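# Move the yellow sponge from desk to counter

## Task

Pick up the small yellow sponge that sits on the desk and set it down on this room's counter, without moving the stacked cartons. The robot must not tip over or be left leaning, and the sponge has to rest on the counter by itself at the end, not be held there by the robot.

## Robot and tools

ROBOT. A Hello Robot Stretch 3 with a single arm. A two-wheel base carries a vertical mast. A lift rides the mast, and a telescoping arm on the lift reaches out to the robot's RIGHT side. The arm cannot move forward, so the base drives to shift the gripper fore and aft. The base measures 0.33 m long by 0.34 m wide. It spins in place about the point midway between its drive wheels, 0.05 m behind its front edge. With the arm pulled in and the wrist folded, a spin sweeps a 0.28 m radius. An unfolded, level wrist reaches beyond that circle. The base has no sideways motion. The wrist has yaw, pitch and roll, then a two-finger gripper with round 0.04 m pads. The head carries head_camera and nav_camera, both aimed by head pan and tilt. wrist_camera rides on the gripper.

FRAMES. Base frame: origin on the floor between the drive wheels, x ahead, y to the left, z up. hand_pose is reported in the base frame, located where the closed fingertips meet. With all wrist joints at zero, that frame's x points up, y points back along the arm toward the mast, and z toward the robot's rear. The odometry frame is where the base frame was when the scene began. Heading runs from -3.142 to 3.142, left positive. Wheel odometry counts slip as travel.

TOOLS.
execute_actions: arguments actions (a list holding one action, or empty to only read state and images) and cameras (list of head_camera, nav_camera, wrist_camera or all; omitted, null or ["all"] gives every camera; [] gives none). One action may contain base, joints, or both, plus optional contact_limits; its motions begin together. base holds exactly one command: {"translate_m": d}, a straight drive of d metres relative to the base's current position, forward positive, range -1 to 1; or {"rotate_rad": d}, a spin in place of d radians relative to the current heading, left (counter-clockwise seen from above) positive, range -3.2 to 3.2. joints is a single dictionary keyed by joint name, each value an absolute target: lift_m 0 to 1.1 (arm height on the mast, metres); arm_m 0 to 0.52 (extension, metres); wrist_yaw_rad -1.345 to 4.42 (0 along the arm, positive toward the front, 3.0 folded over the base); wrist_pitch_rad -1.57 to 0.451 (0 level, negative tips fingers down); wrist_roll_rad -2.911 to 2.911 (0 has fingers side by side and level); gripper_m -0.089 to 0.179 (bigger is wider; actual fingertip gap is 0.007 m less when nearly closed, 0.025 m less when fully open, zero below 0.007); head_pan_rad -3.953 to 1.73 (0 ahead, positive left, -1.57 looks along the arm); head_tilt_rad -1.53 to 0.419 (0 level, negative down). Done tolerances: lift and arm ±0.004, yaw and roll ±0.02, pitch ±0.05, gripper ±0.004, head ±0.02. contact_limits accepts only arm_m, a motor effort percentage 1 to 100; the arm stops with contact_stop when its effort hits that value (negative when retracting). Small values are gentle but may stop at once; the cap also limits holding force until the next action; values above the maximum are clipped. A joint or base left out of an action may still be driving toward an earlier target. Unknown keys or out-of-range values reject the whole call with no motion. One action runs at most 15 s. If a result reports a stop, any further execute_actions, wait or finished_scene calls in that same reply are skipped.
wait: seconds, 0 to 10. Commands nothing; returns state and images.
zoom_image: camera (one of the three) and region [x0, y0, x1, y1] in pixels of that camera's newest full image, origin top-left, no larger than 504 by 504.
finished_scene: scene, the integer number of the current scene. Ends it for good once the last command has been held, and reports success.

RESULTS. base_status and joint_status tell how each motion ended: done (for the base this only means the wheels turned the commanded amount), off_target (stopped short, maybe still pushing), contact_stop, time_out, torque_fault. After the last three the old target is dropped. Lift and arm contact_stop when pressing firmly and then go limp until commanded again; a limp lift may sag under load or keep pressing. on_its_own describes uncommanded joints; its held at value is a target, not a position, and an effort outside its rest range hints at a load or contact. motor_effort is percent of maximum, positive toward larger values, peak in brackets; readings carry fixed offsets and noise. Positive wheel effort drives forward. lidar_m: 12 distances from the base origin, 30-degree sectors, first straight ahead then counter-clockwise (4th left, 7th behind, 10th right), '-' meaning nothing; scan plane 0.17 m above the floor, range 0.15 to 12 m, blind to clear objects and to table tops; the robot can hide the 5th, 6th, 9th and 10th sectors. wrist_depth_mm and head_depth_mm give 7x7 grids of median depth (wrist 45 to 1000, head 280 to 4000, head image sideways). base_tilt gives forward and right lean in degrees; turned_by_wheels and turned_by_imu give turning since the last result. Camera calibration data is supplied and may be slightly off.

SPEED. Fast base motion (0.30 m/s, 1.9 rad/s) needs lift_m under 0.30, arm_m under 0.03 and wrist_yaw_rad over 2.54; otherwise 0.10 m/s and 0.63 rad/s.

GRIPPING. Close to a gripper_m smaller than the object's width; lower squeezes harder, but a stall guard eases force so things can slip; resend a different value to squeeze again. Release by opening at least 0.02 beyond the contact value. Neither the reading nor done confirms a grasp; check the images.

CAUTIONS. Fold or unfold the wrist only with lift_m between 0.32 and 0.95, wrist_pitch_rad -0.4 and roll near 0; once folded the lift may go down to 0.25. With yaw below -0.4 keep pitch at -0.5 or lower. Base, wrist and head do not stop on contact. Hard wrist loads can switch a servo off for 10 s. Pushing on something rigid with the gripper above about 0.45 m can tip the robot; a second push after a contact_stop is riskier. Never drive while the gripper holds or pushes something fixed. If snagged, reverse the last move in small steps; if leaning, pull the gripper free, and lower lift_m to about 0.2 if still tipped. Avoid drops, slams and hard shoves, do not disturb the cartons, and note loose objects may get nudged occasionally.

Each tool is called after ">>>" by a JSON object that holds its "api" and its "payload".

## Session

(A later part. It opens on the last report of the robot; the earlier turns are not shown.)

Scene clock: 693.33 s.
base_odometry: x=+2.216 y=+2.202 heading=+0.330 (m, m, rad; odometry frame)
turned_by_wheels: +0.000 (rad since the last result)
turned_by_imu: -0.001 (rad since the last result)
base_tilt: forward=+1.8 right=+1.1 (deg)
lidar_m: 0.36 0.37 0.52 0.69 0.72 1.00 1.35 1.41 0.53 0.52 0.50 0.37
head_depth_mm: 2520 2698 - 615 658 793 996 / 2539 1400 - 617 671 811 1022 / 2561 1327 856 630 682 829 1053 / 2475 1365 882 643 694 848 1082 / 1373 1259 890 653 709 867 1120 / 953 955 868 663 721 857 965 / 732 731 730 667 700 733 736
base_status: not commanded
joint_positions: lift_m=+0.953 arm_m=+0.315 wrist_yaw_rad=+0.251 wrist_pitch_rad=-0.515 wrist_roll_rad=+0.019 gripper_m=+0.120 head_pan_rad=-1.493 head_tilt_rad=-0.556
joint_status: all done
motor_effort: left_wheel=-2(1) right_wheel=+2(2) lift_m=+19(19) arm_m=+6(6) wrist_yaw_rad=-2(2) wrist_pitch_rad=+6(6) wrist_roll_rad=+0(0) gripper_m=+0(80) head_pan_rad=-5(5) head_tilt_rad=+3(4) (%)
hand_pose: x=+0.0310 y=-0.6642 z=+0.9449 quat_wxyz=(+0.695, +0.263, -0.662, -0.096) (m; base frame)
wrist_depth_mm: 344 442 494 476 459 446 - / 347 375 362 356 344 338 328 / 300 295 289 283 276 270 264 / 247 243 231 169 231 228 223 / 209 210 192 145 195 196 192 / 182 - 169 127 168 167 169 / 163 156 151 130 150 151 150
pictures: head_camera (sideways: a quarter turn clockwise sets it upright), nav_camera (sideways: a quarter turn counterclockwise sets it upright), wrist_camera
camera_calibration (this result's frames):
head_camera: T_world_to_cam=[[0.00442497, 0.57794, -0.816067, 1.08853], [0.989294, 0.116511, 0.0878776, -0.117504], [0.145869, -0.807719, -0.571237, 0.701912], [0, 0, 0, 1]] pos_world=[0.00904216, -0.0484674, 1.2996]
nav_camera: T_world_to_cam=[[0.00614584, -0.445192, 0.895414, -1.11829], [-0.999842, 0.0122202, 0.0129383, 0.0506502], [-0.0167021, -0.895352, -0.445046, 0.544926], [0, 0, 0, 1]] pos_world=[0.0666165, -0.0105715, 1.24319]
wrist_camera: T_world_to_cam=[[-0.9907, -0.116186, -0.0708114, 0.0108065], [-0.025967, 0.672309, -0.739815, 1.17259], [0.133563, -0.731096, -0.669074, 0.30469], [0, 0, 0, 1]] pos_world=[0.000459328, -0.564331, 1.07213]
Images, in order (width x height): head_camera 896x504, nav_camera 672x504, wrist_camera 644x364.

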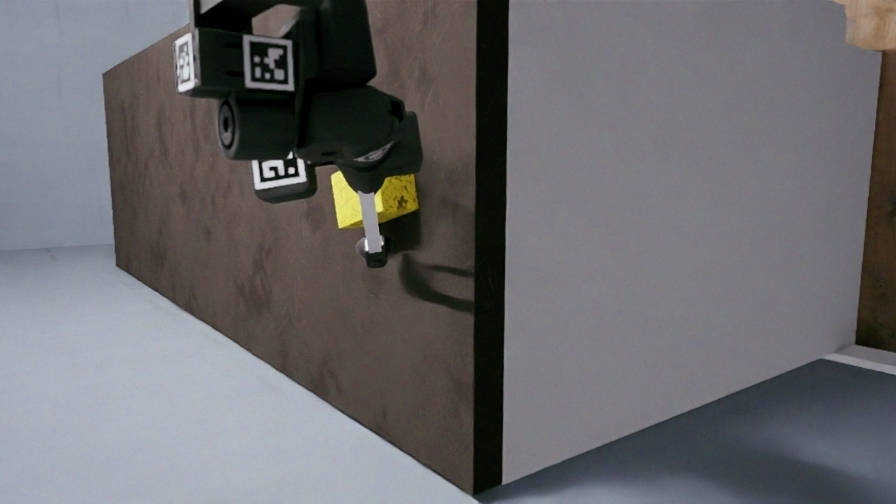

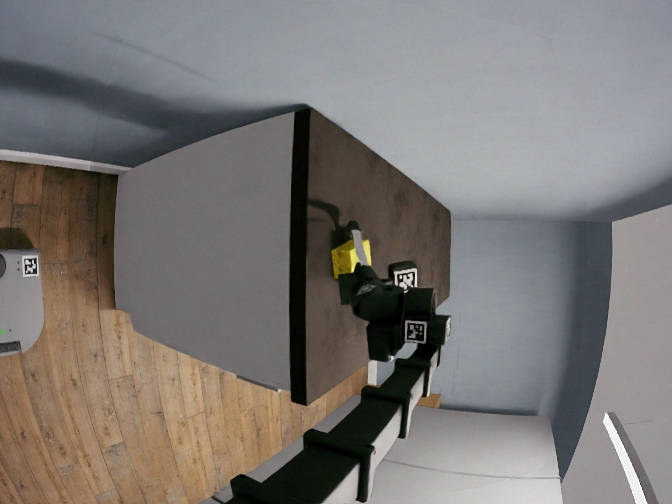

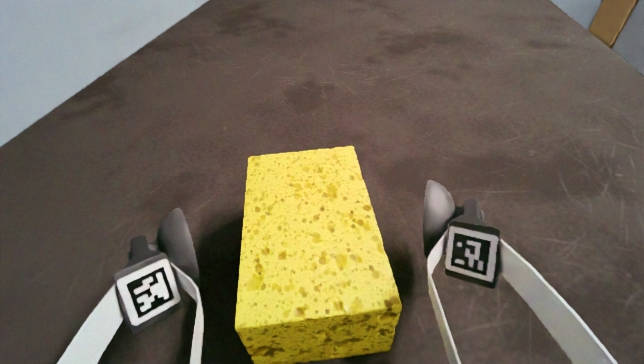

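>>> {"api": "execute_actions", "payload": {"actions": [{"joints": {"lift_m": 1.005}}]}}

Scene clock: 703.53 s.
base_odometry: x=+2.216 y=+2.202 heading=+0.330 (m, m, rad; odometry frame)
turned_by_wheels: +0.000 (rad since the last result)
turned_by_imu: -0.001 (rad since the last result)
base_tilt: forward=+1.8 right=+1.0 (deg)
lidar_m: 0.36 0.37 0.52 0.69 0.72 1.00 1.35 1.41 0.53 0.52 0.50 0.37
head_depth_mm: 2500 - 782 615 659 792 996 / 2537 - 760 623 669 810 1026 / 2553 1493 722 634 683 831 1053 / 2479 1361 896 644 694 848 1086 / 1379 1262 892 651 711 868 1114 / 953 954 867 663 722 861 964 / 732 730 730 668 698 734 735
base_status: not commanded
joint_positions: lift_m=+1.005 arm_m=+0.315 wrist_yaw_rad=+0.251 wrist_pitch_rad=-0.515 wrist_roll_rad=+0.019 gripper_m=+0.120 head_pan_rad=-1.493 head_tilt_rad=-0.556
joint_status: all done
motor_effort: left_wheel=-1(1) right_wheel=+2(1) lift_m=+28(30) arm_m=+6(6) wrist_yaw_rad=-1(2) wrist_pitch_rad=+6(6) wrist_roll_rad=+0(0) gripper_m=+0(1) head_pan_rad=-5(5) head_tilt_rad=+3(3) (%)
hand_pose: x=+0.0310 y=-0.6642 z=+0.9964 quat_wxyz=(+0.695, +0.263, -0.662, -0.096) (m; base frame)
wrist_depth_mm: 346 452 616 629 595 595 - / 350 446 481 467 454 442 - / 354 385 380 370 363 357 352 / 323 319 315 308 305 299 294 / 276 276 268 209 260 259 252 / 240 - 229 183 228 220 222 / 212 205 206 162 202 200 197
pictures: head_camera (sideways: a quarter turn clockwise sets it upright), nav_camera (sideways: a quarter turn counterclockwise sets it upright), wrist_camera
camera_calibration (this result's frames):
head_camera: T_world_to_cam=[[0.00442497, 0.57794, -0.816067, 1.08853], [0.989294, 0.116511, 0.0878776, -0.117504], [0.145869, -0.807719, -0.571237, 0.701912], [0, 0, 0, 1]] pos_world=[0.00904216, -0.0484674, 1.2996]
nav_camera: T_world_to_cam=[[0.00614583, -0.445192, 0.895414, -1.11829], [-0.999842, 0.0122202, 0.0129383, 0.0506502], [-0.0167021, -0.895352, -0.445046, 0.544926], [0, 0, 0, 1]] pos_world=[0.0666165, -0.0105715, 1.24319]
wrist_camera: T_world_to_cam=[[-0.9907, -0.116186, -0.0708113, 0.0144533], [-0.025967, 0.672309, -0.739815, 1.2107], [0.133563, -0.731096, -0.669074, 0.339149], [0, 0, 0, 1]] pos_world=[0.000459319, -0.564333, 1.12363]
Images, in order (width x height): head_camera 896x504, nav_camera 672x504, wrist_camera 644x364.

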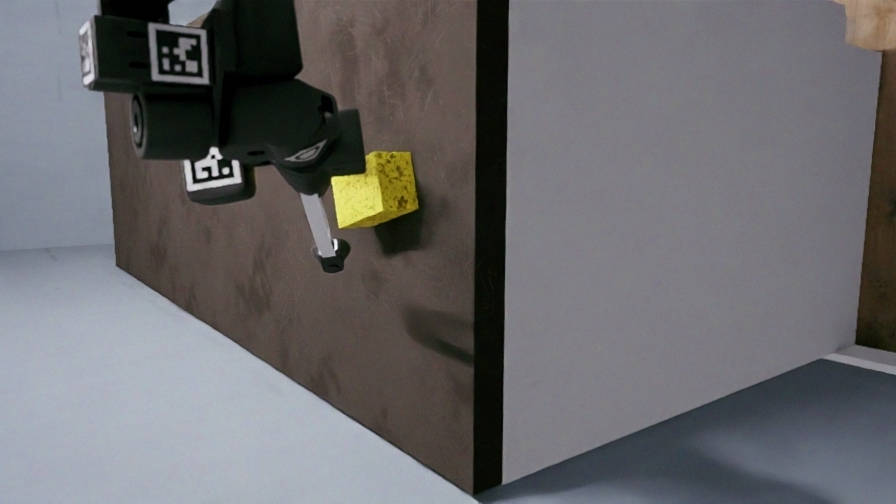

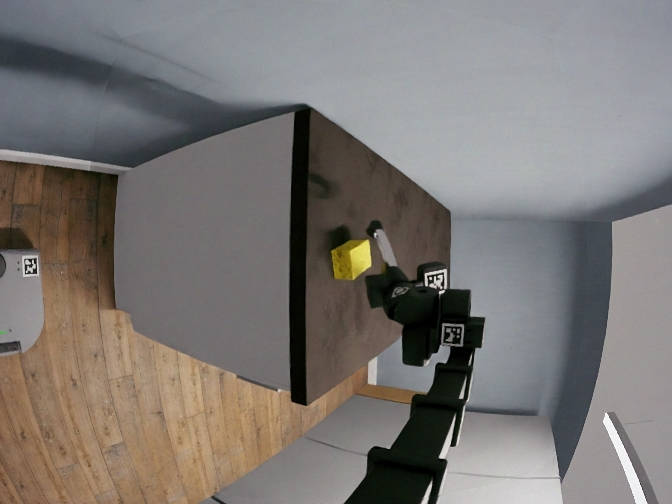

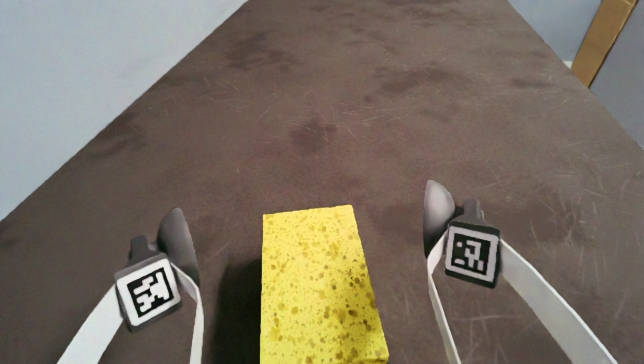

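The sponge rests on the counter, free of the gripper. Finishing the scene.

>>> {"api": "finished_scene", "payload": {"scene": 2}}

The scene is finished: the task was done.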